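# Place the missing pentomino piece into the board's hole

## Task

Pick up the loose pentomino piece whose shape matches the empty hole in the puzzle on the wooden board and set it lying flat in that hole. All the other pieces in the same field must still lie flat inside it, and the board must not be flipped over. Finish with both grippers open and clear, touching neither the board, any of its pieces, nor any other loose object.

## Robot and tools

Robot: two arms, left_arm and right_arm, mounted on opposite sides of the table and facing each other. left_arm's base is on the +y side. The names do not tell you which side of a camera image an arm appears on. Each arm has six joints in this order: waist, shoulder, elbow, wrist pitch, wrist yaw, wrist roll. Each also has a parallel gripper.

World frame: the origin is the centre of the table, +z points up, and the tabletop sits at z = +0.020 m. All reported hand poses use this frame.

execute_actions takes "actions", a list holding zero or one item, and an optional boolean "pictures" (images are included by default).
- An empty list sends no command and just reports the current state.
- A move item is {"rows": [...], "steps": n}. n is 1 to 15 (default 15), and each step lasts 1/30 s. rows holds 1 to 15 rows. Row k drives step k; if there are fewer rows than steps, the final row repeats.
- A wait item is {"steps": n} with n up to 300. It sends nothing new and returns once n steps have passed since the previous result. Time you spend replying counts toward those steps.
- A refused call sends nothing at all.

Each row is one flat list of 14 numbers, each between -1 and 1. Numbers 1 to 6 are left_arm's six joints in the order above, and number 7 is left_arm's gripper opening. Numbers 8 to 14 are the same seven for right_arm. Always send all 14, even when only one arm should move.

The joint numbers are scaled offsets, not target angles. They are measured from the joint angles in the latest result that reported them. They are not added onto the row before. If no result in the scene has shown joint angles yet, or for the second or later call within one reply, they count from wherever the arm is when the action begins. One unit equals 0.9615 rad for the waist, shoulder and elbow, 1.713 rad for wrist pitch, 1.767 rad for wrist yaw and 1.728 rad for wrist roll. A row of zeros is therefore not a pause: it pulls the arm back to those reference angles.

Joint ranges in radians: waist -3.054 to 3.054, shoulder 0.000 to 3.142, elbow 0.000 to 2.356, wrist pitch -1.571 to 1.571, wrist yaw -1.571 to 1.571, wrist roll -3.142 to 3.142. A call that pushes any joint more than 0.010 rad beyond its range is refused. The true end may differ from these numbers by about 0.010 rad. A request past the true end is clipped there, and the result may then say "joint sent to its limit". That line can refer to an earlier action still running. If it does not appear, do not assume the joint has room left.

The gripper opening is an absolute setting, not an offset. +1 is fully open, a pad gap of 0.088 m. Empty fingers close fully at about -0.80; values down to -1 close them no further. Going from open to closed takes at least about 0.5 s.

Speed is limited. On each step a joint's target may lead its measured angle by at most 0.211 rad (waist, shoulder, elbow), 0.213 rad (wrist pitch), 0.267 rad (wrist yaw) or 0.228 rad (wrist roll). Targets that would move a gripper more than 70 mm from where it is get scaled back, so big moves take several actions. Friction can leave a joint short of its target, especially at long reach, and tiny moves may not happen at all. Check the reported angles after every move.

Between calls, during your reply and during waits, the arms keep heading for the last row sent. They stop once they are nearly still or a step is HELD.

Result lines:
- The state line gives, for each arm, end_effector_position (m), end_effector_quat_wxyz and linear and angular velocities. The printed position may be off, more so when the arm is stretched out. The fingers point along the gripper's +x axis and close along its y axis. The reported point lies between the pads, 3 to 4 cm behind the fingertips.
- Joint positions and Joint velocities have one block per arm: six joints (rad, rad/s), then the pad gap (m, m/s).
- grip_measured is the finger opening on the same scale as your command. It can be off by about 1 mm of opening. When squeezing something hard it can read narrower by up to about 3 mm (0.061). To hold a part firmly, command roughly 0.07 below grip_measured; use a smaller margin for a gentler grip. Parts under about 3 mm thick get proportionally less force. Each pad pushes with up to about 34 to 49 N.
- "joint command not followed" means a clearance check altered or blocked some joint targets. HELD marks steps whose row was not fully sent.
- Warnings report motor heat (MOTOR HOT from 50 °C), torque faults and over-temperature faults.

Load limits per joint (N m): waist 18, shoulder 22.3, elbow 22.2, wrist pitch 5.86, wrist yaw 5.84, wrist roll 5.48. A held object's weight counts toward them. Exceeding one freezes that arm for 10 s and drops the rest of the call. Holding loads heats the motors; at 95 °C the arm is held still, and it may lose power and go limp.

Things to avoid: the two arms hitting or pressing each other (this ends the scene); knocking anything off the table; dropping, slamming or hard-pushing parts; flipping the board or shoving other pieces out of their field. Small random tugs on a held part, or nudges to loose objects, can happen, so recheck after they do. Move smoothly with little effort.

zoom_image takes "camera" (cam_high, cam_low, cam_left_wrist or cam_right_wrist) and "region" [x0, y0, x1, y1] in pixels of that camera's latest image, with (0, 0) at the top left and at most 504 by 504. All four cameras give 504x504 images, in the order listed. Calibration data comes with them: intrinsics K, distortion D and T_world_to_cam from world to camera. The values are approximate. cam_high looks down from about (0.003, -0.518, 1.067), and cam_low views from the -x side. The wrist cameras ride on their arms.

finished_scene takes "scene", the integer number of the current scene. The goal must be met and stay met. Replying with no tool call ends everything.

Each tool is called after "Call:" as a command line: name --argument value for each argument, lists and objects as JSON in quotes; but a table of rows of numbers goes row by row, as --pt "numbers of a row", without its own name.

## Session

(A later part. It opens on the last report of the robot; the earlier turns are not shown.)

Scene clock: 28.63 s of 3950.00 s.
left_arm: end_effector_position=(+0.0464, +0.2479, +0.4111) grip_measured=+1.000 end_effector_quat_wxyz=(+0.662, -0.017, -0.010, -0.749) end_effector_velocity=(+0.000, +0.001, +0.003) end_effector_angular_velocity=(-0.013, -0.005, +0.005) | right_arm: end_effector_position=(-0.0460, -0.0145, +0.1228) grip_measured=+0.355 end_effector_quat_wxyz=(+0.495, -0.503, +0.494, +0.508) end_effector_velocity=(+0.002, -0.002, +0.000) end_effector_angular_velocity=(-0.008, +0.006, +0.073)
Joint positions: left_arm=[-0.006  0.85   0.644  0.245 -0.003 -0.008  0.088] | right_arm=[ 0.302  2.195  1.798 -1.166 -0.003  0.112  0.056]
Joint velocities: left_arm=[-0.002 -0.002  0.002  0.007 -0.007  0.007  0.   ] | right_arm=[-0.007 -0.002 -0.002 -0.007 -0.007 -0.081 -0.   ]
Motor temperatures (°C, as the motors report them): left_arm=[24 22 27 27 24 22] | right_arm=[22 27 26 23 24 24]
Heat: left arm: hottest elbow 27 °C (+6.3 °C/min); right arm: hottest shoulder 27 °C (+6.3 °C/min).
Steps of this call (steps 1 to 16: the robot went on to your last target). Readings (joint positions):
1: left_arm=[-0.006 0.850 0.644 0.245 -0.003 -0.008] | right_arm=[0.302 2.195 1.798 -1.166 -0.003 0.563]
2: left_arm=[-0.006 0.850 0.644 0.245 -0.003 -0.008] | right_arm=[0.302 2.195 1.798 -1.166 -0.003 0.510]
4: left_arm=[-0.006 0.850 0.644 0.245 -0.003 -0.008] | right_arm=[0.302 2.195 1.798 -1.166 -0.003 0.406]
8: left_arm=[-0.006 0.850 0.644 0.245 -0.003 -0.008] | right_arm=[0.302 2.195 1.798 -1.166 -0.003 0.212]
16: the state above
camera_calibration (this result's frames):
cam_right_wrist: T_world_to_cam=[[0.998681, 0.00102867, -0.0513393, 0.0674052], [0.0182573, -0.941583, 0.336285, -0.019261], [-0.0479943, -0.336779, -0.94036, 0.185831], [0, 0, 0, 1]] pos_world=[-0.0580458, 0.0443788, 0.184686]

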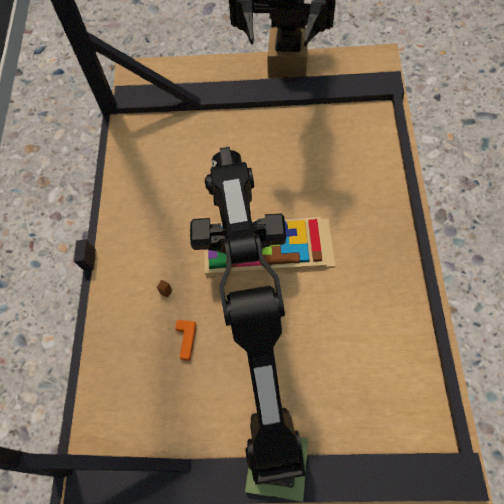

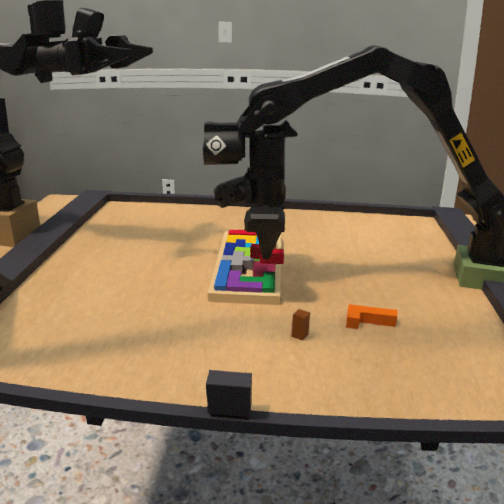

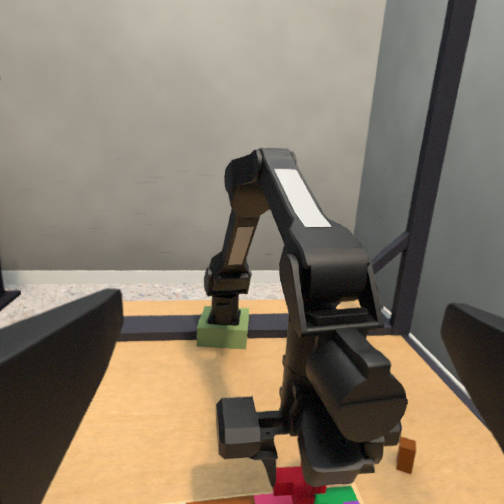

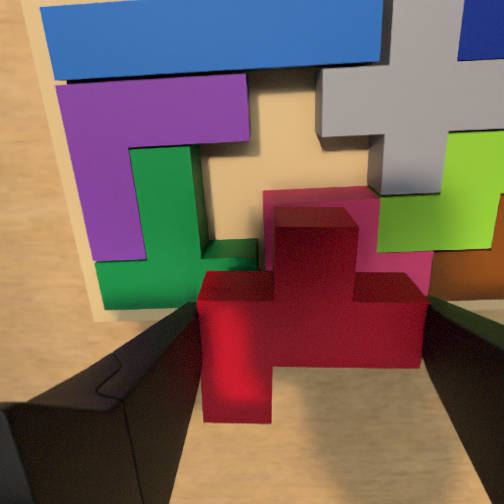

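Call:
execute_actions --actions '[{"rows":[[0,0,0,0,0,0,1,0,0.06,0.1,-0.02,0,-0.02,0.28],[0,0,0,0,0,0,1,0,0.12,0.19,-0.035,0,-0.04,0.28],[0,0,0,0,0,0,1,0,0.185,0.275,-0.052,0,-0.04,0.28]],"steps":15}]'

Scene clock: 34.43 s of 3950.00 s.
left_arm: end_effector_position=(+0.0464, +0.2479, +0.4111) grip_measured=+1.000 end_effector_quat_wxyz=(+0.662, -0.017, -0.010, -0.749) end_effector_velocity=(+0.002, -0.001, -0.007) end_effector_angular_velocity=(+0.028, +0.005, +0.019) | right_arm: end_effector_position=(-0.0509, +0.0214, +0.1210) grip_measured=+0.355 end_effector_quat_wxyz=(+0.481, -0.516, +0.474, +0.527) end_effector_velocity=(-0.003, +0.008, +0.015) end_effector_angular_velocity=(+0.033, +0.026, +0.020)
Joint positions: left_arm=[-0.006  0.85   0.644  0.245 -0.003 -0.008  0.088] | right_arm=[ 0.302  2.349  2.049 -1.251 -0.003  0.046  0.056]
Joint velocities: left_arm=[-0.002  0.002 -0.002 -0.022 -0.022 -0.007  0.   ] | right_arm=[-0.002 -0.002  0.056 -0.022 -0.022 -0.022  0.   ]
Motor temperatures (°C, as the motors report them): left_arm=[24 22 27 27 24 22] | right_arm=[22 29 26 23 24 24]
Heat: left arm: hottest elbow 27 °C (+5.2 °C/min); right arm: hottest shoulder 29 °C (+8.7 °C/min).
Steps of this call (steps 1 to 30: the robot went on to your last target; steps 31 to 90: nothing new was sent; then 2.30 s passed at rest; steps 91 to 105: all 15 steps of this action). Readings (joint positions):
91: left_arm=[-0.006 0.850 0.644 0.245 -0.003 -0.008] | right_arm=[0.302 2.198 1.807 -1.174 -0.003 0.098]
92: left_arm=[-0.006 0.850 0.644 0.245 -0.003 -0.008] | right_arm=[0.302 2.213 1.835 -1.192 -0.003 0.088]
94: left_arm=[-0.006 0.850 0.644 0.245 -0.003 -0.008] | right_arm=[0.302 2.263 1.927 -1.209 -0.003 0.068]
98: left_arm=[-0.006 0.850 0.644 0.245 -0.003 -0.008] | right_arm=[0.302 2.326 2.019 -1.240 -0.003 0.052]
105: the state above
camera_calibration (this result's frames):
cam_right_wrist: T_world_to_cam=[[0.996407, 0.0671195, -0.0516621, 0.0706243], [0.0803229, -0.942326, 0.324914, 0.0197501], [-0.0268745, -0.327896, -0.944331, 0.1974], [0, 0, 0, 1]] pos_world=[-0.0666519, 0.0785974, 0.183643]

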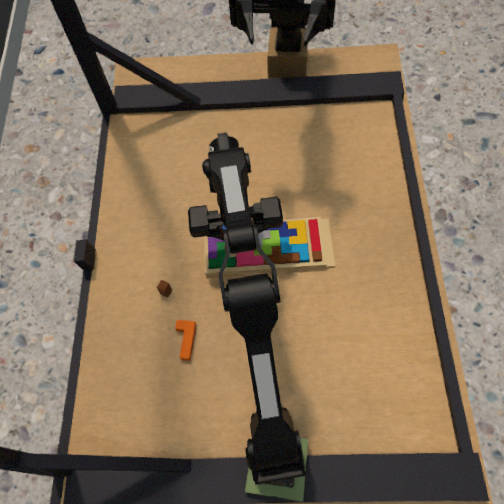

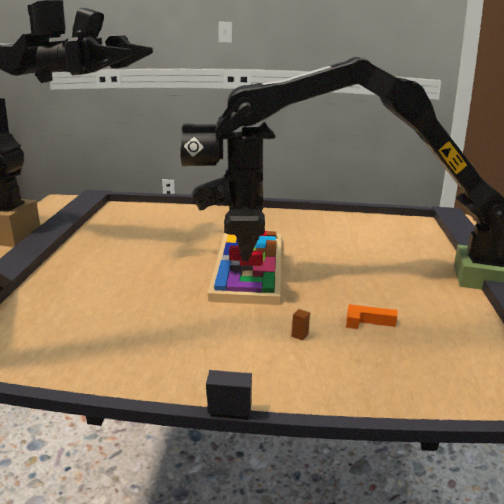

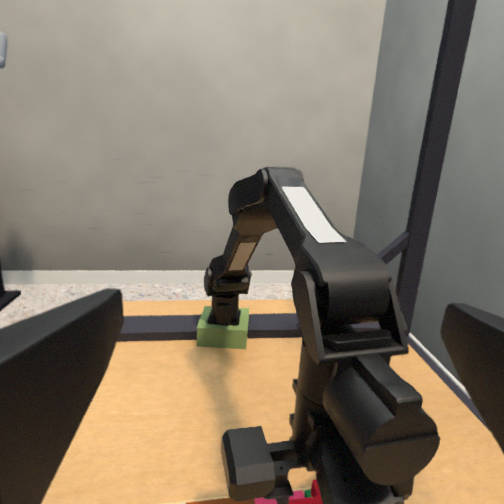

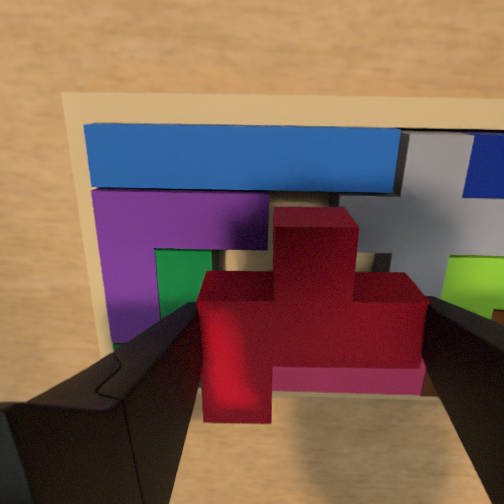

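Call:
execute_actions --actions '[{"rows":[[0,0,0,0,0,0,1,0,0.024,-0.024,0.012,0,0.014,0.28]],"steps":12}]'

Scene clock: 36.40 s of 3950.00 s.
left_arm: end_effector_position=(+0.0464, +0.2479, +0.4111) grip_measured=+1.000 end_effector_quat_wxyz=(+0.662, -0.017, -0.010, -0.749) end_effector_velocity=(-0.002, +0.001, -0.004) end_effector_angular_velocity=(+0.013, +0.005, -0.010) | right_arm: end_effector_position=(-0.0510, +0.0225, +0.1173) grip_measured=+0.355 end_effector_quat_wxyz=(+0.487, -0.509, +0.478, +0.524) end_effector_velocity=(-0.002, -0.003, -0.001) end_effector_angular_velocity=(-0.013, +0.005, +0.025)
Joint positions: left_arm=[-0.006  0.85   0.644  0.245 -0.003 -0.008  0.088] | right_arm=[ 0.302  2.351  2.037 -1.233 -0.003  0.067  0.056]
Joint velocities: left_arm=[-0.002 -0.002 -0.007 -0.007  0.007 -0.007  0.   ] | right_arm=[ 0.002 -0.002 -0.007 -0.007 -0.007 -0.022 -0.   ]
Motor temperatures (°C, as the motors report them): left_arm=[24 22 28 27 24 22] | right_arm=[22 29 27 23 24 24]
Heat: left arm: hottest elbow 28 °C (+6.6 °C/min); right arm: hottest shoulder 29 °C (+8.2 °C/min).
Steps of this call (steps 1 to 15: the robot went on to your last target; steps 16 to 47: nothing new was sent; steps 48 to 59: all 12 steps of this action). Readings (joint positions):
48: left_arm=[-0.006 0.850 0.644 0.245 -0.003 -0.008] | right_arm=[0.302 2.351 2.055 -1.253 -0.003 0.046]
49: left_arm=[-0.006 0.850 0.644 0.245 -0.003 -0.008] | right_arm=[0.302 2.351 2.052 -1.248 -0.003 0.051]
51: left_arm=[-0.006 0.850 0.644 0.245 -0.003 -0.008] | right_arm=[0.302 2.351 2.048 -1.240 -0.003 0.058]
55: left_arm=[-0.006 0.850 0.644 0.245 -0.003 -0.008] | right_arm=[0.302 2.351 2.039 -1.235 -0.003 0.065]
59: the state above
camera_calibration (this result's frames):
cam_right_wrist: T_world_to_cam=[[0.997543, 0.0464357, -0.0524625, 0.0711219], [0.0608655, -0.945232, 0.320675, 0.0216144], [-0.0346985, -0.32308, -0.945735, 0.193841], [0, 0, 0, 1]] pos_world=[-0.0655367, 0.0797541, 0.180122]

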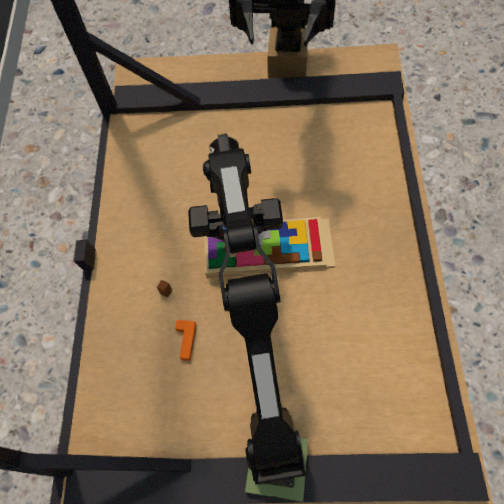

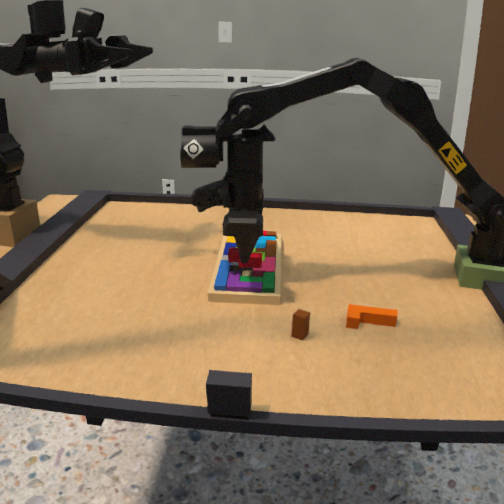

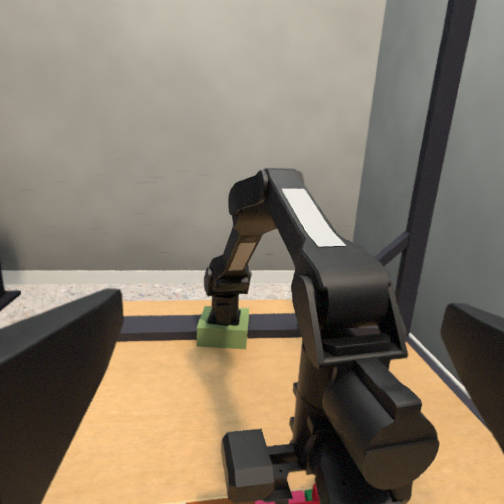

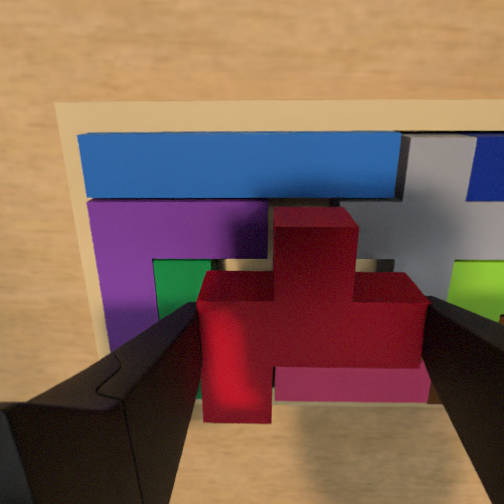

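Call:
execute_actions --actions '[{"rows":[[0,0,0,0,0,0,1,0,0,-0.037,0.018,0,0,0.28]],"steps":12}]'

Scene clock: 37.27 s of 3950.00 s.
left_arm: end_effector_position=(+0.0464, +0.2479, +0.4111) grip_measured=+1.000 end_effector_quat_wxyz=(+0.662, -0.017, -0.010, -0.749) end_effector_velocity=(+0.000, +0.000, -0.004) end_effector_angular_velocity=(+0.013, +0.006, +0.005) | right_arm: end_effector_position=(-0.0511, +0.0229, +0.1111) grip_measured=+0.355 end_effector_quat_wxyz=(+0.489, -0.508, +0.478, +0.525) end_effector_velocity=(+0.000, -0.001, +0.000) end_effector_angular_velocity=(+0.001, +0.008, -0.010)
Joint positions: left_arm=[-0.006  0.85   0.644  0.245 -0.003 -0.008  0.088] | right_arm=[ 0.302  2.351  2.013 -1.205 -0.003  0.068  0.056]
Joint velocities: left_arm=[-0.002 -0.002 -0.007 -0.007 -0.007 -0.007  0.   ] | right_arm=[-0.002 -0.007 -0.012  0.007 -0.007  0.007 -0.   ]
Motor temperatures (°C, as the motors report them): left_arm=[24 22 28 27 24 22] | right_arm=[22 29 27 23 24 24]
Heat: left arm: hottest elbow 28 °C (+6.4 °C/min); right arm: hottest shoulder 29 °C (+8.1 °C/min).
Steps of this call (steps 1 to 14: the robot went on to your last target; steps 15 to 26: all 12 steps of this action). Readings (joint positions):
15: left_arm=[-0.006 0.850 0.644 0.245 -0.003 -0.008] | right_arm=[0.302 2.351 2.033 -1.228 -0.003 0.068]
16: left_arm=[-0.006 0.850 0.644 0.245 -0.003 -0.008] | right_arm=[0.302 2.351 2.029 -1.221 -0.003 0.068]
18: left_arm=[-0.006 0.850 0.644 0.245 -0.003 -0.008] | right_arm=[0.302 2.351 2.021 -1.213 -0.003 0.068]
22: left_arm=[-0.006 0.850 0.644 0.245 -0.003 -0.008] | right_arm=[0.302 2.351 2.013 -1.207 -0.003 0.068]
26: the state above
camera_calibration (this result's frames):
cam_right_wrist: T_world_to_cam=[[0.997547, 0.0458936, -0.0528503, 0.070891], [0.0603292, -0.946602, 0.31671, 0.0243853], [-0.0354932, -0.319122, -0.947049, 0.188198], [0, 0, 0, 1]] pos_world=[-0.0655085, 0.0798879, 0.174256]

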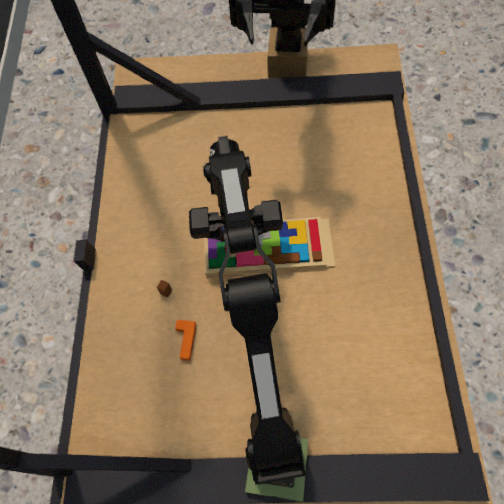

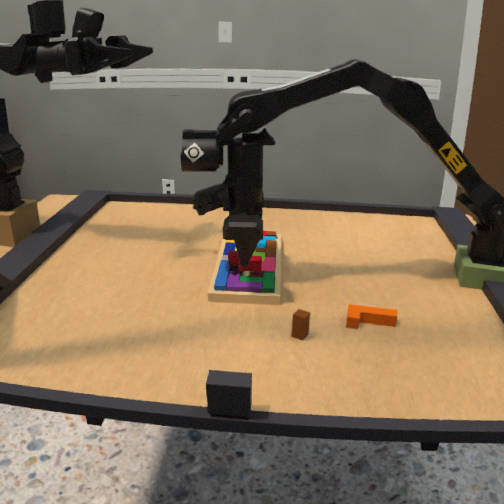

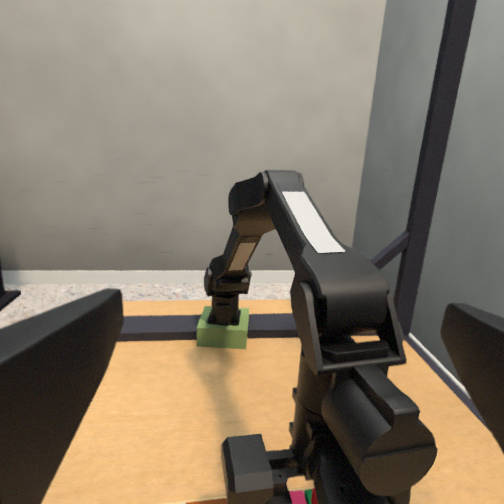

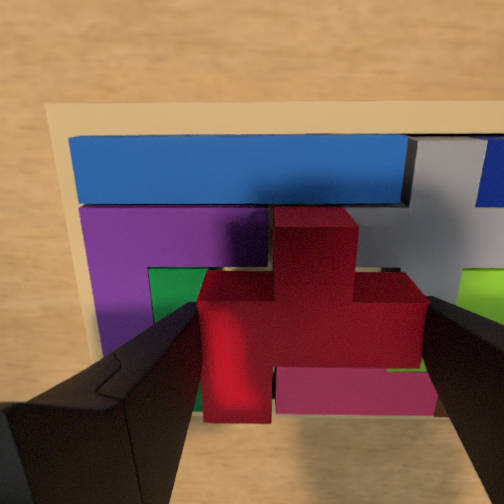

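Call:
execute_actions --actions '[{"rows":[[0,0,0,0,0,0,1,0,0,-0.02,0.01,0,0,0.28],[0,0,0,0,0,0,1,0,0,-0.02,0.01,0,0,0.28],[0,0,0,0,0,0,1,0,0,-0.02,0.01,0,0,0.28],[0,0,0,0,0,0,1,0,0,-0.045,0.022,0,0,0.28]],"steps":14}]'

Scene clock: 39.13 s of 3950.00 s.
left_arm: end_effector_position=(+0.0464, +0.2479, +0.4111) grip_measured=+1.000 end_effector_quat_wxyz=(+0.662, -0.017, -0.010, -0.749) end_effector_velocity=(+0.000, -0.001, -0.009) end_effector_angular_velocity=(+0.031, -0.011, +0.005) | right_arm: end_effector_position=(-0.0510, +0.0227, +0.1031) grip_measured=+0.355 end_effector_quat_wxyz=(+0.489, -0.507, +0.477, +0.525) end_effector_velocity=(+0.000, -0.001, -0.002) end_effector_angular_velocity=(-0.003, +0.006, +0.020)
Joint positions: left_arm=[-0.006  0.85   0.644  0.245 -0.003 -0.008  0.088] | right_arm=[ 0.302  2.351  1.981 -1.169 -0.003  0.068  0.056]
Joint velocities: left_arm=[-0.002  0.002 -0.007 -0.022 -0.007  0.007  0.   ] | right_arm=[-0.002 -0.002 -0.012  0.007 -0.007 -0.022 -0.   ]
Motor temperatures (°C, as the motors report them): left_arm=[24 22 28 28 24 22] | right_arm=[22 30 27 23 24 24]
Heat: left arm: hottest elbow 28 °C (+6.1 °C/min); right arm: hottest shoulder 30 °C (+9.2 °C/min).
Steps of this call (steps 1 to 15: the robot went on to your last target; steps 16 to 42: nothing new was sent; steps 43 to 56: all 14 steps of this action). Readings (joint positions):
43: left_arm=[-0.006 0.850 0.644 0.245 -0.003 -0.008] | right_arm=[0.302 2.351 2.011 -1.202 -0.003 0.068]
44: left_arm=[-0.006 0.850 0.644 0.245 -0.003 -0.008] | right_arm=[0.302 2.351 2.009 -1.198 -0.003 0.068]
46: left_arm=[-0.006 0.850 0.644 0.245 -0.003 -0.008] | right_arm=[0.302 2.351 2.004 -1.190 -0.003 0.068]
50: left_arm=[-0.006 0.850 0.644 0.245 -0.003 -0.008] | right_arm=[0.302 2.351 1.986 -1.176 -0.003 0.068]
56: the state above
camera_calibration (this result's frames):
cam_right_wrist: T_world_to_cam=[[0.997526, 0.0460539, -0.0531186, 0.0704682], [0.0604579, -0.947555, 0.313821, 0.0270083], [-0.0358801, -0.316256, -0.947995, 0.180546], [0, 0, 0, 1]] pos_world=[-0.0654487, 0.0794453, 0.166424]

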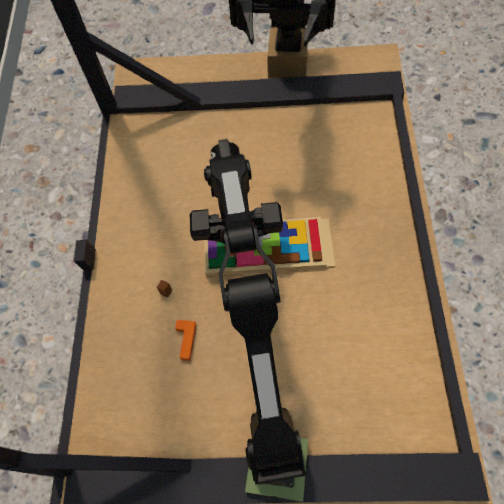

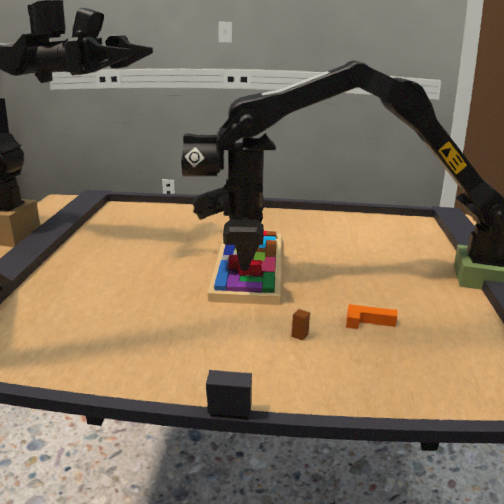

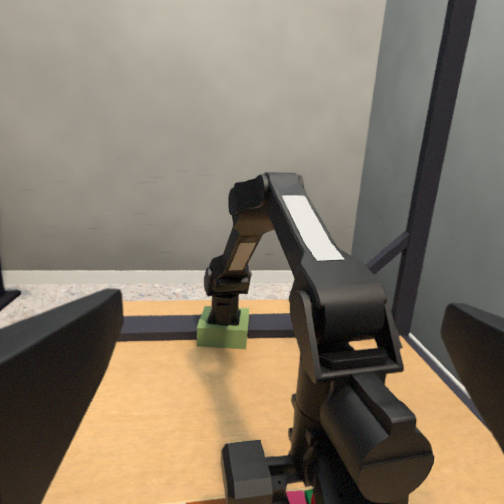

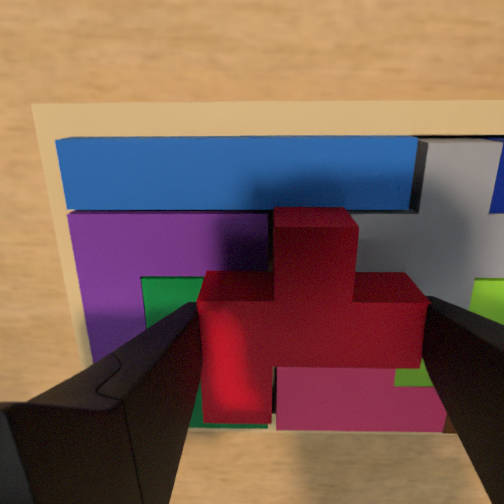

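Call:
execute_actions --actions '[{"rows":[[0,0,0,0,0,0,1,0,0,-0.015,0.008,0,0,0.28],[0,0,0,0,0,0,1,0,0,-0.015,0.008,0,0,0.28],[0,0,0,0,0,0,1,0,0,-0.015,0.008,0,0,0.28],[0,0,0,0,0,0,1,0,0,-0.033,0.016,0,0,0.28]],"steps":14}]'

Call:
zoom_image --camera "cam_low" --region '[195, 210, 305, 310]'

Scene clock: 40.13 s of 3950.00 s.
left_arm: end_effector_position=(+0.0464, +0.2479, +0.4111) grip_measured=+1.000 end_effector_quat_wxyz=(+0.662, -0.017, -0.010, -0.749) end_effector_velocity=(-0.002, +0.000, -0.008) end_effector_angular_velocity=(+0.028, +0.004, -0.010) | right_arm: end_effector_position=(-0.0512, +0.0238, +0.0996) grip_measured=+0.355 end_effector_quat_wxyz=(+0.491, -0.505, +0.475, +0.528) end_effector_velocity=(+0.002, +0.002, +0.003) end_effector_angular_velocity=(+0.011, +0.009, -0.014)
Joint positions: left_arm=[-0.006  0.85   0.644  0.245 -0.003 -0.008  0.088] | right_arm=[ 0.302  2.351  1.966 -1.147 -0.003  0.068  0.056]
Joint velocities: left_arm=[-0.002 -0.002 -0.007 -0.022  0.007 -0.007  0.   ] | right_arm=[-0.007 -0.007 -0.002  0.007 -0.007  0.007 -0.   ]
Motor temperatures (°C, as the motors report them): left_arm=[24 22 28 28 24 22] | right_arm=[22 30 27 23 24 24]
Heat: left arm: hottest elbow 28 °C (+6.0 °C/min); right arm: hottest shoulder 30 °C (+9.0 °C/min).
Steps of this call (steps 1 to 15: the robot went on to your last target; step 16: nothing new was sent; steps 17 to 30: all 14 steps of this action). Readings (joint positions):
17: left_arm=[-0.006 0.850 0.644 0.245 -0.003 -0.008] | right_arm=[0.302 2.351 1.979 -1.167 -0.003 0.068]
18: left_arm=[-0.006 0.850 0.644 0.245 -0.003 -0.008] | right_arm=[0.302 2.351 1.979 -1.164 -0.003 0.068]
20: left_arm=[-0.006 0.850 0.644 0.245 -0.003 -0.008] | right_arm=[0.302 2.351 1.976 -1.159 -0.003 0.068]
24: left_arm=[-0.006 0.850 0.644 0.245 -0.003 -0.008] | right_arm=[0.302 2.351 1.968 -1.149 -0.003 0.068]
30: the state above
camera_calibration (this result's frames):
cam_right_wrist: T_world_to_cam=[[0.997468, 0.0464784, -0.0538207, 0.070443], [0.0607903, -0.950016, 0.306224, 0.0300491], [-0.0368977, -0.308721, -0.950437, 0.177612], [0, 0, 0, 1]] pos_world=[-0.0655379, 0.0801054, 0.163398]

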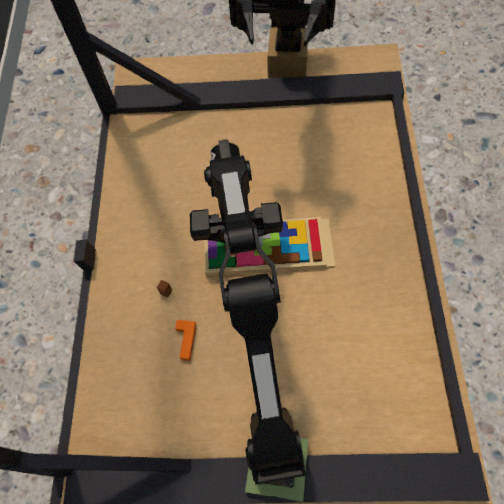

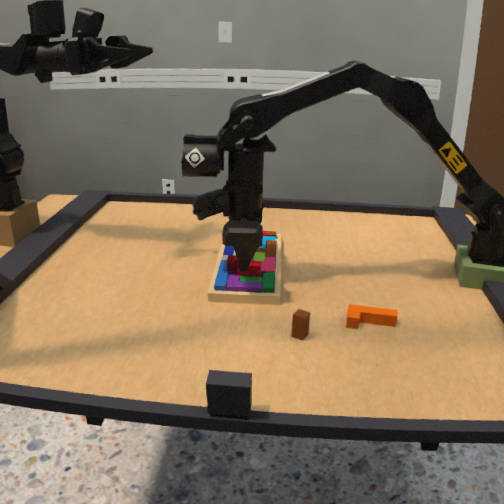

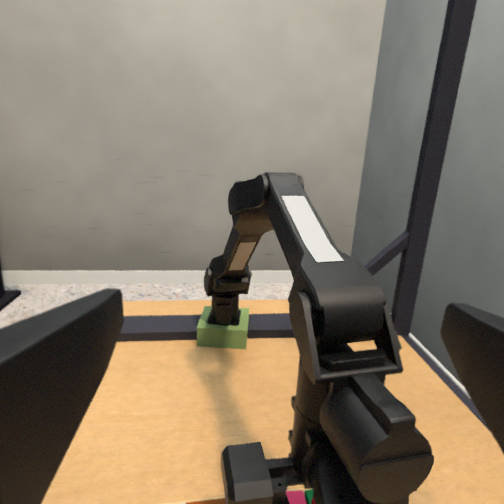

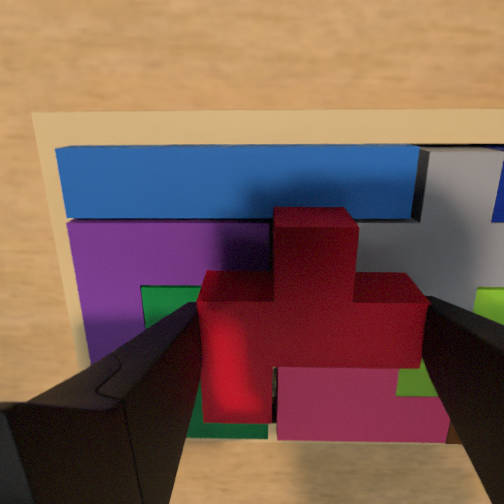

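Region (195, 210, 305, 310) of cam_low's 504x504 image, scaled by 4.582, with more detail than that image has; it fills the top 458 rows of this view, and the rest is white.

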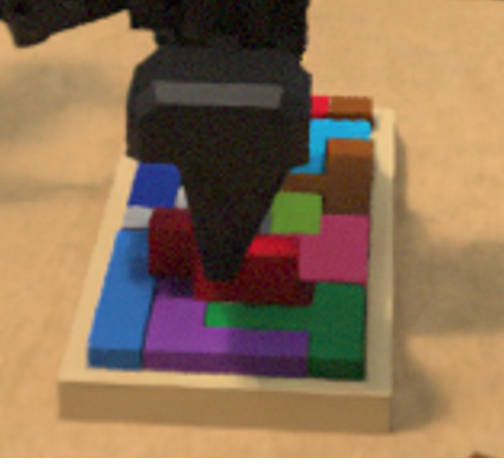

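Call:
execute_actions --actions '[{"rows":[[0,0,0,0,0,0,1,0,0,0.026,0,0,0,0.28],[0,0,0,0,0,0,1,0,0,0.026,0,0,0,0.28],[0,0,0,0,0,0,1,0,0,0.026,0,0,0,0.28],[0,0,0,0,0,0,1,0,0,0.026,-0.018,0,0,0.28]],"steps":14}]'

Scene clock: 41.33 s of 3950.00 s.
left_arm: end_effector_position=(+0.0464, +0.2479, +0.4111) grip_measured=+1.000 end_effector_quat_wxyz=(+0.662, -0.017, -0.010, -0.749) end_effector_velocity=(+0.000, -0.001, -0.006) end_effector_angular_velocity=(+0.018, +0.005, +0.005) | right_arm: end_effector_position=(-0.0510, +0.0223, +0.1040) grip_measured=+0.355 end_effector_quat_wxyz=(+0.489, -0.507, +0.477, +0.525) end_effector_velocity=(+0.001, -0.004, +0.002) end_effector_angular_velocity=(-0.018, +0.005, +0.005)
Joint positions: left_arm=[-0.006  0.85   0.644  0.245 -0.003 -0.008  0.088] | right_arm=[ 0.302  2.35   1.983 -1.174 -0.003  0.068  0.056]
Joint velocities: left_arm=[-0.002  0.002 -0.007 -0.007 -0.007 -0.007  0.   ] | right_arm=[-0.002 -0.002  0.002 -0.022 -0.007 -0.007 -0.   ]
Motor temperatures (°C, as the motors report them): left_arm=[24 22 28 28 24 22] | right_arm=[22 31 27 23 24 24]
Heat: left arm: hottest elbow 28 °C (+5.8 °C/min); right arm: hottest shoulder 31 °C (+10.2 °C/min).
Steps of this call (steps 1 to 15: the robot went on to your last target; steps 16 to 22: nothing new was sent; steps 23 to 36: all 14 steps of this action). Readings (joint positions):
23: left_arm=[-0.006 0.850 0.644 0.245 -0.003 -0.008] | right_arm=[0.302 2.350 1.967 -1.147 -0.003 0.068]
24: left_arm=[-0.006 0.850 0.644 0.245 -0.003 -0.008] | right_arm=[0.302 2.350 1.970 -1.147 -0.003 0.068]
26: left_arm=[-0.006 0.850 0.644 0.245 -0.003 -0.008] | right_arm=[0.302 2.350 1.974 -1.148 -0.003 0.068]
30: left_arm=[-0.006 0.850 0.644 0.245 -0.003 -0.008] | right_arm=[0.302 2.350 1.980 -1.168 -0.003 0.068]
36: the state above
camera_calibration (this result's frames):
cam_right_wrist: T_world_to_cam=[[0.997536, 0.0459737, -0.0529845, 0.070471], [0.0603937, -0.94708, 0.315266, 0.0262059], [-0.0356866, -0.31769, -0.947523, 0.18127], [0, 0, 0, 1]] pos_world=[-0.0654111, 0.079167, 0.16723]

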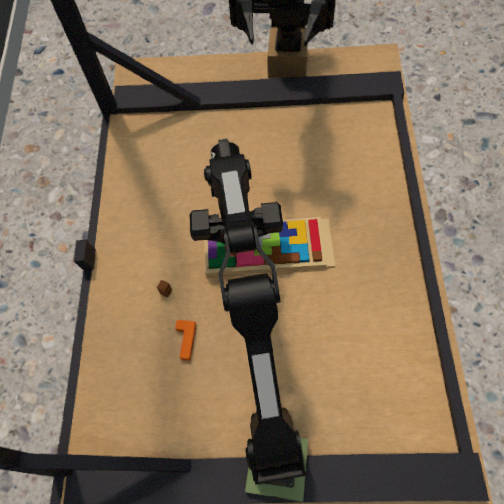

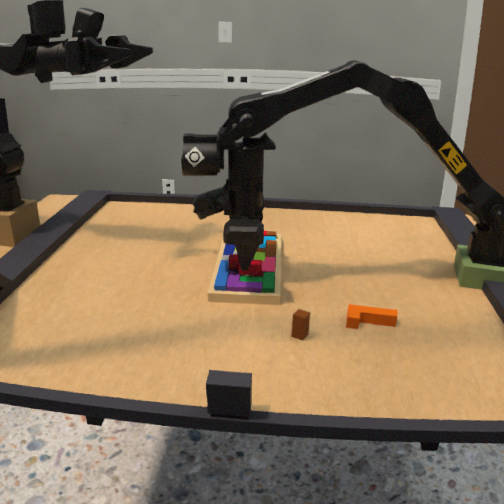

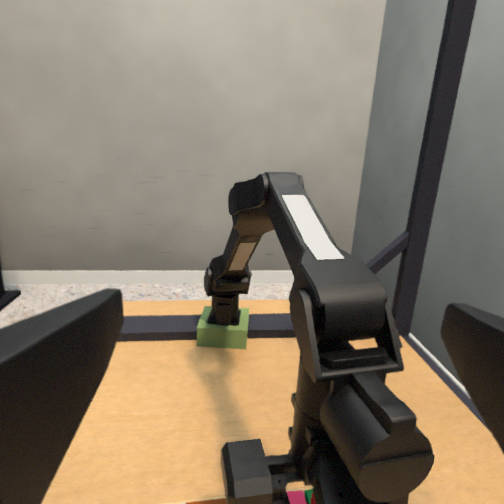

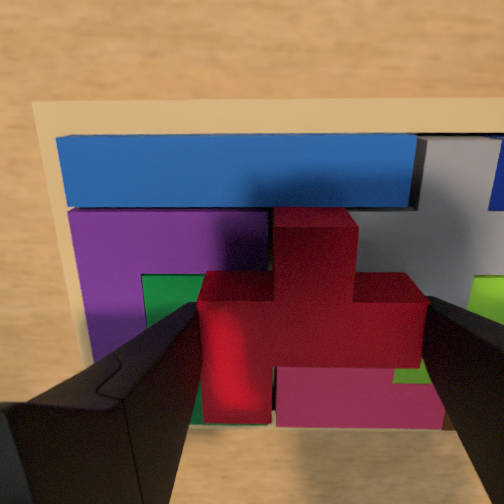

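Call:
execute_actions --actions '[{"rows":[[0,0,0,0,0,0,1,0,0,-0.015,-0.004,0,0,0.28],[0,0,0,0,0,0,1,0,0,-0.015,-0.004,0,0,0.28],[0,0,0,0,0,0,1,0,0,-0.02,-0.002,0,0,0.28],[0,0,0,0,0,0,1,0,0,-0.025,0,0,0,0.28],[0,0,0,0,0,0,1,0,0,-0.03,0.003,0,0,0.28],[0,0,0,0,0,0,1,0,0,-0.035,0.006,0,0,0.28],[0,0,0,0,0,0,1,0,0,-0.04,0.009,0,0,0.28],[0,0,0,0,0,0,1,0,0,-0.045,0.012,0,0,0.28]],"steps":15}]'

Scene clock: 42.67 s of 3950.00 s.
left_arm: end_effector_position=(+0.0464, +0.2479, +0.4111) grip_measured=+1.000 end_effector_quat_wxyz=(+0.662, -0.017, -0.010, -0.749) end_effector_velocity=(-0.000, +0.000, -0.002) end_effector_angular_velocity=(+0.010, +0.021, -0.006) | right_arm: end_effector_position=(-0.0505, +0.0189, +0.0962) grip_measured=+0.355 end_effector_quat_wxyz=(+0.487, -0.510, +0.480, +0.522) end_effector_velocity=(+0.001, -0.010, -0.007) end_effector_angular_velocity=(-0.037, +0.002, +0.020)
Joint positions: left_arm=[-0.006  0.85   0.644  0.245 -0.003 -0.008  0.088] | right_arm=[ 0.302  2.35   1.952 -1.153 -0.003  0.068  0.056]
Joint velocities: left_arm=[ 0.002 -0.002 -0.002 -0.007  0.007 -0.022  0.   ] | right_arm=[-0.002 -0.002 -0.032 -0.007 -0.007 -0.022  0.   ]
Motor temperatures (°C, as the motors report them): left_arm=[24 22 28 28 24 22] | right_arm=[22 31 27 23 24 24]
Heat: left arm: hottest elbow 28 °C (+5.6 °C/min); right arm: hottest shoulder 31 °C (+9.8 °C/min).
Steps of this call (steps 1 to 15: the robot went on to your last target; steps 16 to 25: nothing new was sent; steps 26 to 40: all 15 steps of this action). Readings (joint positions):
26: left_arm=[-0.006 0.850 0.644 0.245 -0.003 -0.008] | right_arm=[0.302 2.350 1.984 -1.176 -0.003 0.068]
27: left_arm=[-0.006 0.850 0.644 0.245 -0.003 -0.008] | right_arm=[0.302 2.350 1.984 -1.177 -0.003 0.068]
29: left_arm=[-0.006 0.850 0.644 0.245 -0.003 -0.008] | right_arm=[0.302 2.350 1.981 -1.177 -0.003 0.068]
33: left_arm=[-0.006 0.850 0.644 0.245 -0.003 -0.008] | right_arm=[0.302 2.350 1.966 -1.167 -0.003 0.068]
40: the state above
camera_calibration (this result's frames):
cam_right_wrist: T_world_to_cam=[[0.997612, 0.0454178, -0.0520423, 0.0696744], [0.0599359, -0.943689, 0.32536, 0.0243611], [-0.0343346, -0.327702, -0.944157, 0.17268], [0, 0, 0, 1]] pos_world=[-0.0650392, 0.0764124, 0.158737]

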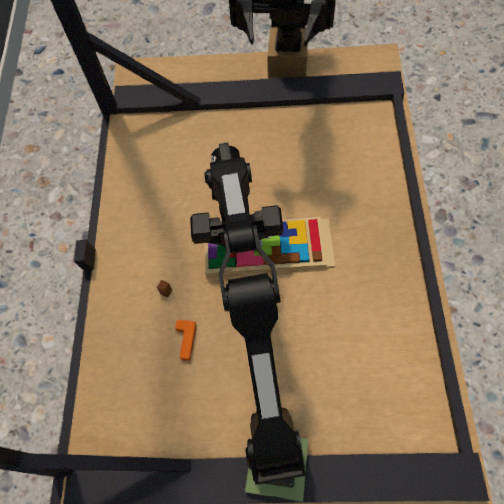

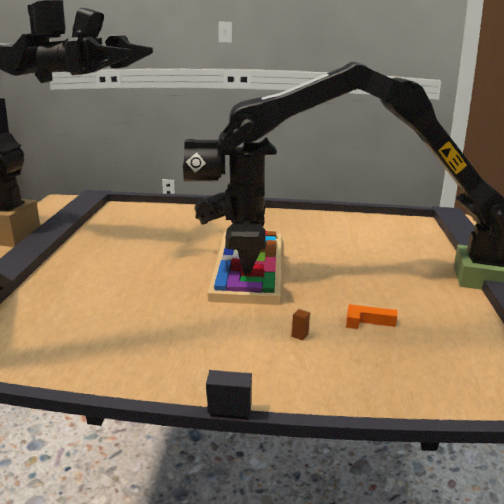

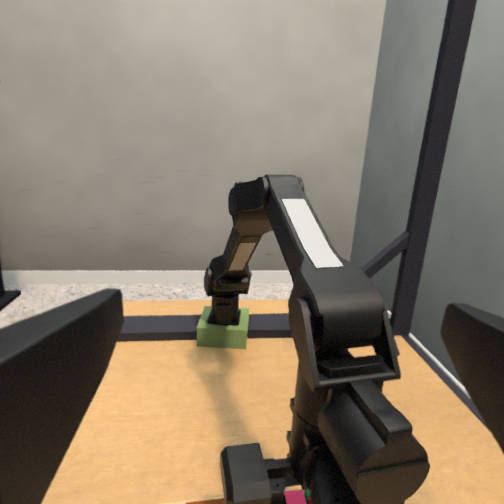

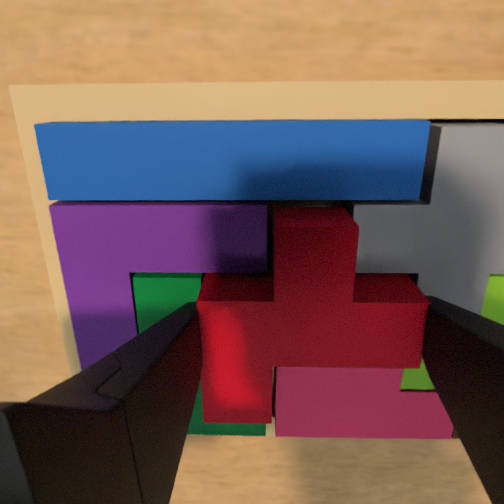

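Call:
execute_actions --actions '[{"rows":[[0,0,0,0,0,0,1,0,0,-0.015,0.005,0,0,0.28],[0,0,0,0,0,0,1,0,0,-0.02,0.008,0,0,0.28],[0,0,0,0,0,0,1,0,0,-0.025,0.012,0,0,0.28],[0,0,0,0,0,0,1,0,0,-0.03,0.016,0,0,0.28]],"steps":14}]'

Call:
zoom_image --camera "cam_low" --region '[195, 210, 305, 310]'

Scene clock: 43.73 s of 3950.00 s.
left_arm: end_effector_position=(+0.0464, +0.2479, +0.4111) grip_measured=+1.000 end_effector_quat_wxyz=(+0.662, -0.017, -0.010, -0.749) end_effector_velocity=(-0.001, +0.002, +0.003) end_effector_angular_velocity=(-0.011, +0.009, -0.000) | right_arm: end_effector_position=(-0.0506, +0.0196, +0.0916) grip_measured=+0.355 end_effector_quat_wxyz=(+0.488, -0.509, +0.478, +0.524) end_effector_velocity=(-0.000, +0.000, +0.001) end_effector_angular_velocity=(+0.006, +0.008, +0.005)
Joint positions: left_arm=[-0.006  0.85   0.644  0.245 -0.003 -0.008  0.088] | right_arm=[ 0.302  2.35   1.934 -1.128 -0.003  0.068  0.056]
Joint velocities: left_arm=[-0.007 -0.007 -0.002  0.007 -0.007 -0.007  0.   ] | right_arm=[-0.002 -0.007 -0.007  0.007 -0.007 -0.007  0.   ]
Motor temperatures (°C, as the motors report them): left_arm=[24 23 28 28 24 22] | right_arm=[22 31 27 23 24 24]
Heat: left arm: hottest elbow 28 °C (+5.5 °C/min); right arm: hottest shoulder 31 °C (+9.6 °C/min).
Steps of this call (steps 1 to 15: the robot went on to your last target; steps 16 to 18: nothing new was sent; steps 19 to 32: all 14 steps of this action). Readings (joint positions):
19: left_arm=[-0.006 0.850 0.644 0.245 -0.003 -0.008] | right_arm=[0.302 2.350 1.951 -1.152 -0.003 0.068]
20: left_arm=[-0.006 0.850 0.644 0.245 -0.003 -0.008] | right_arm=[0.302 2.350 1.949 -1.150 -0.003 0.068]
22: left_arm=[-0.006 0.850 0.644 0.245 -0.003 -0.008] | right_arm=[0.302 2.350 1.944 -1.143 -0.003 0.068]
26: left_arm=[-0.006 0.850 0.644 0.245 -0.003 -0.008] | right_arm=[0.302 2.350 1.936 -1.132 -0.003 0.068]
32: the state above
camera_calibration (this result's frames):
cam_right_wrist: T_world_to_cam=[[0.997563, 0.045774, -0.0526487, 0.0695498], [0.0602319, -0.945881, 0.318875, 0.0271711], [-0.0352032, -0.321269, -0.946333, 0.168675], [0, 0, 0, 1]] pos_world=[-0.065079, 0.0767071, 0.15462]

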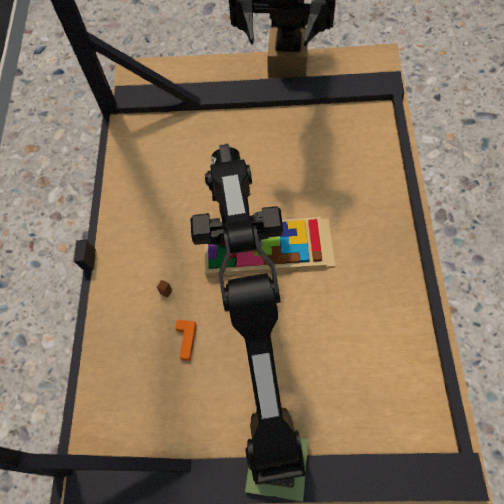

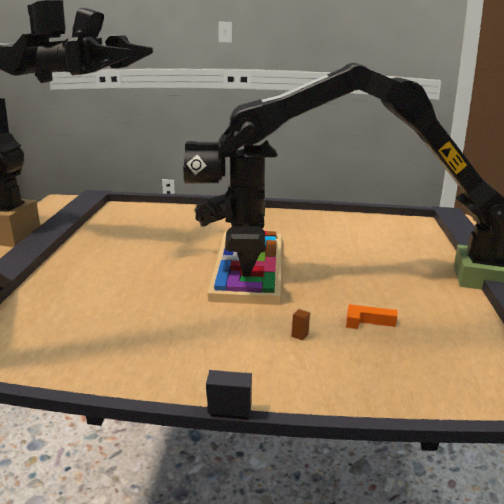

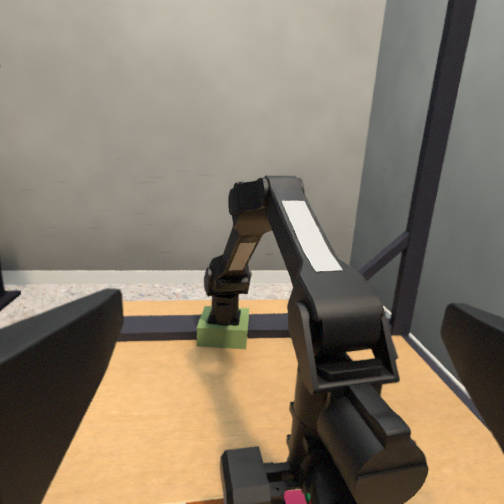

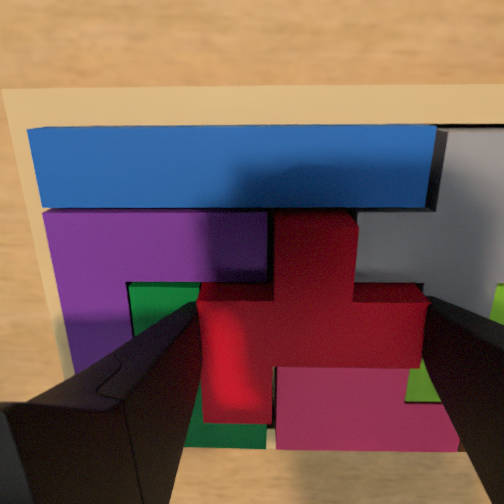

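Region (195, 210, 305, 310) of cam_low's 504x504 image, scaled by 4.582, with more detail than that image has; it fills the top 458 rows of this view, and the rest is white.

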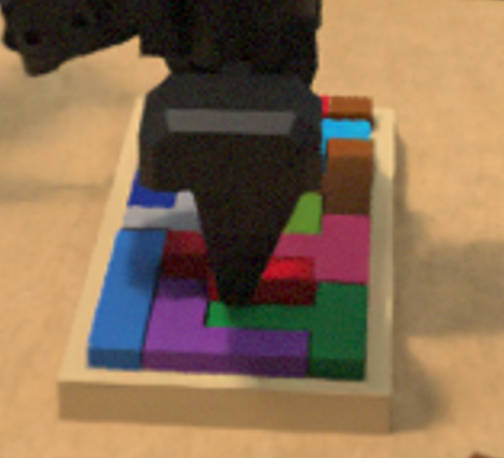

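Inserted about 8 mm. Release modestly, then lift.

Call:
execute_actions --actions '[{"rows":[[0,0,0,0,0,0,1,0,0,0,0,0,0,0.45],[0,0,0,0,0,0,1,0,0,0,0,0,0,0.55],[0,0,0,0,0,0,1,0,0,0,0,0,0,0.65],[0,0,0,0,0,0,1,0,0,0,0,0,0,0.65],[0,0,0,0,0,0,1,0,0,0,0,0,0,0.65],[0,0,0,0,0,0,1,0,0,0,0,0,0,0.65],[0,0,0,0,0,0,1,0,0,0.05,-0.028,0,0,0.65],[0,0,0,0,0,0,1,0,0,0.1,-0.056,0,0,0.65],[0,0,0,0,0,0,1,0,0,0.15,-0.084,0,0,0.65]],"steps":15}]'

Call:
zoom_image --camera "cam_low" --region '[195, 210, 305, 310]'

Scene clock: 44.97 s of 3950.00 s.
left_arm: end_effector_position=(+0.0464, +0.2479, +0.4111) grip_measured=+1.000 end_effector_quat_wxyz=(+0.662, -0.017, -0.010, -0.749) end_effector_velocity=(-0.000, +0.001, +0.001) end_effector_angular_velocity=(-0.006, +0.008, -0.005) | right_arm: end_effector_position=(-0.0513, +0.0246, +0.1257) grip_measured=+0.641 end_effector_quat_wxyz=(+0.490, -0.506, +0.476, +0.526) end_effector_velocity=(+0.004, -0.012, +0.027) end_effector_angular_velocity=(-0.059, -0.016, +0.005)
Joint positions: left_arm=[-0.006  0.85   0.644  0.245 -0.003 -0.008  0.088] | right_arm=[ 0.302  2.347  2.064 -1.253 -0.003  0.068  0.07 ]
Joint velocities: left_arm=[ 0.002 -0.002 -0.002  0.007  0.007 -0.007  0.   ] | right_arm=[-0.002 -0.002  0.105 -0.168  0.007 -0.007  0.003]
Motor temperatures (°C, as the motors report them): left_arm=[24 23 28 28 24 22] | right_arm=[22 32 27 23 24 24]
Heat: left arm: hottest elbow 28 °C (+5.3 °C/min); right arm: hottest shoulder 32 °C (+10.7 °C/min).
Steps of this call (steps 1 to 15: the robot went on to your last target; steps 16 to 22: nothing new was sent; steps 23 to 37: all 15 steps of this action). Readings (joint positions):
23: left_arm=[-0.006 0.850 0.644 0.245 -0.003 -0.008] | right_arm=[0.302 2.350 1.933 -1.127 -0.003 0.068]
24: left_arm=[-0.006 0.850 0.644 0.245 -0.003 -0.008] | right_arm=[0.302 2.350 1.933 -1.127 -0.003 0.068]
26: left_arm=[-0.006 0.850 0.644 0.245 -0.003 -0.008] | right_arm=[0.302 2.350 1.933 -1.127 -0.003 0.068]
30: left_arm=[-0.006 0.850 0.644 0.245 -0.003 -0.008] | right_arm=[0.302 2.350 1.950 -1.152 -0.003 0.068]
37: the state above
camera_calibration (this result's frames):
cam_right_wrist: T_world_to_cam=[[0.997501, 0.0462351, -0.0534199, 0.0718692], [0.0606014, -0.948617, 0.310568, 0.0221892], [-0.0363159, -0.313029, -0.949049, 0.202579], [0, 0, 0, 1]] pos_world=[-0.0656775, 0.0811392, 0.189205]

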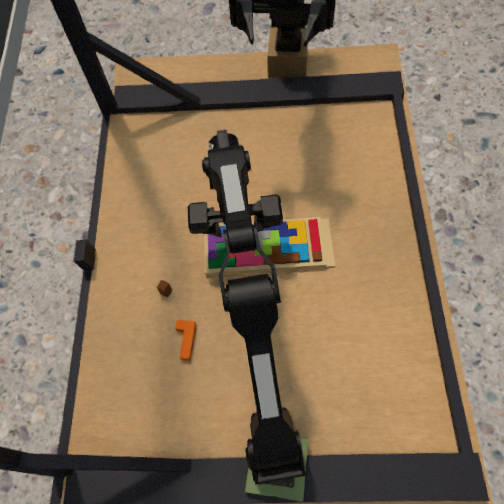

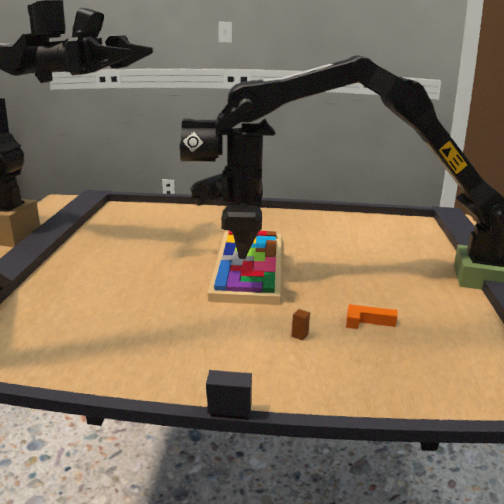

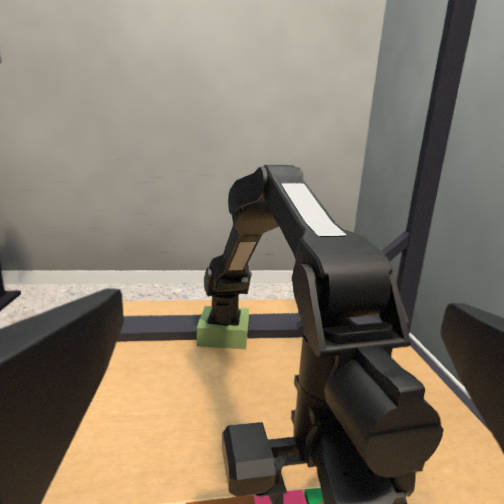

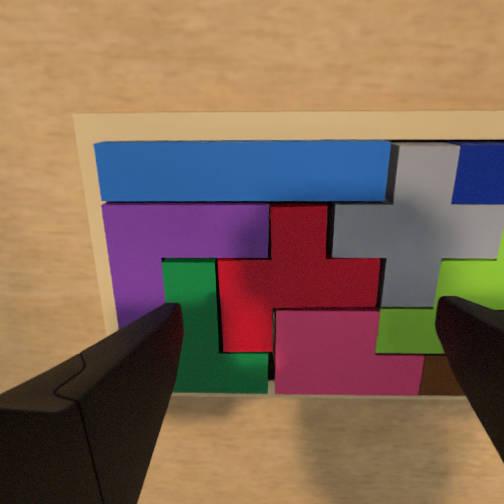

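Region (195, 210, 305, 310) of cam_low's 504x504 image, scaled by 4.582, with more detail than that image has; it fills the top 458 rows of this view, and the rest is white.

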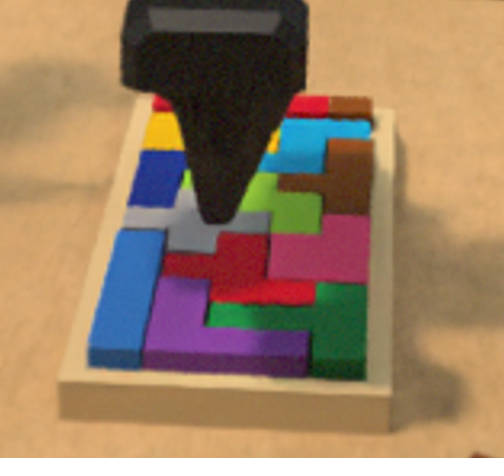

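Flat and flush.

Call:
finished_scene --scene 1

The scene is finished: the task was done.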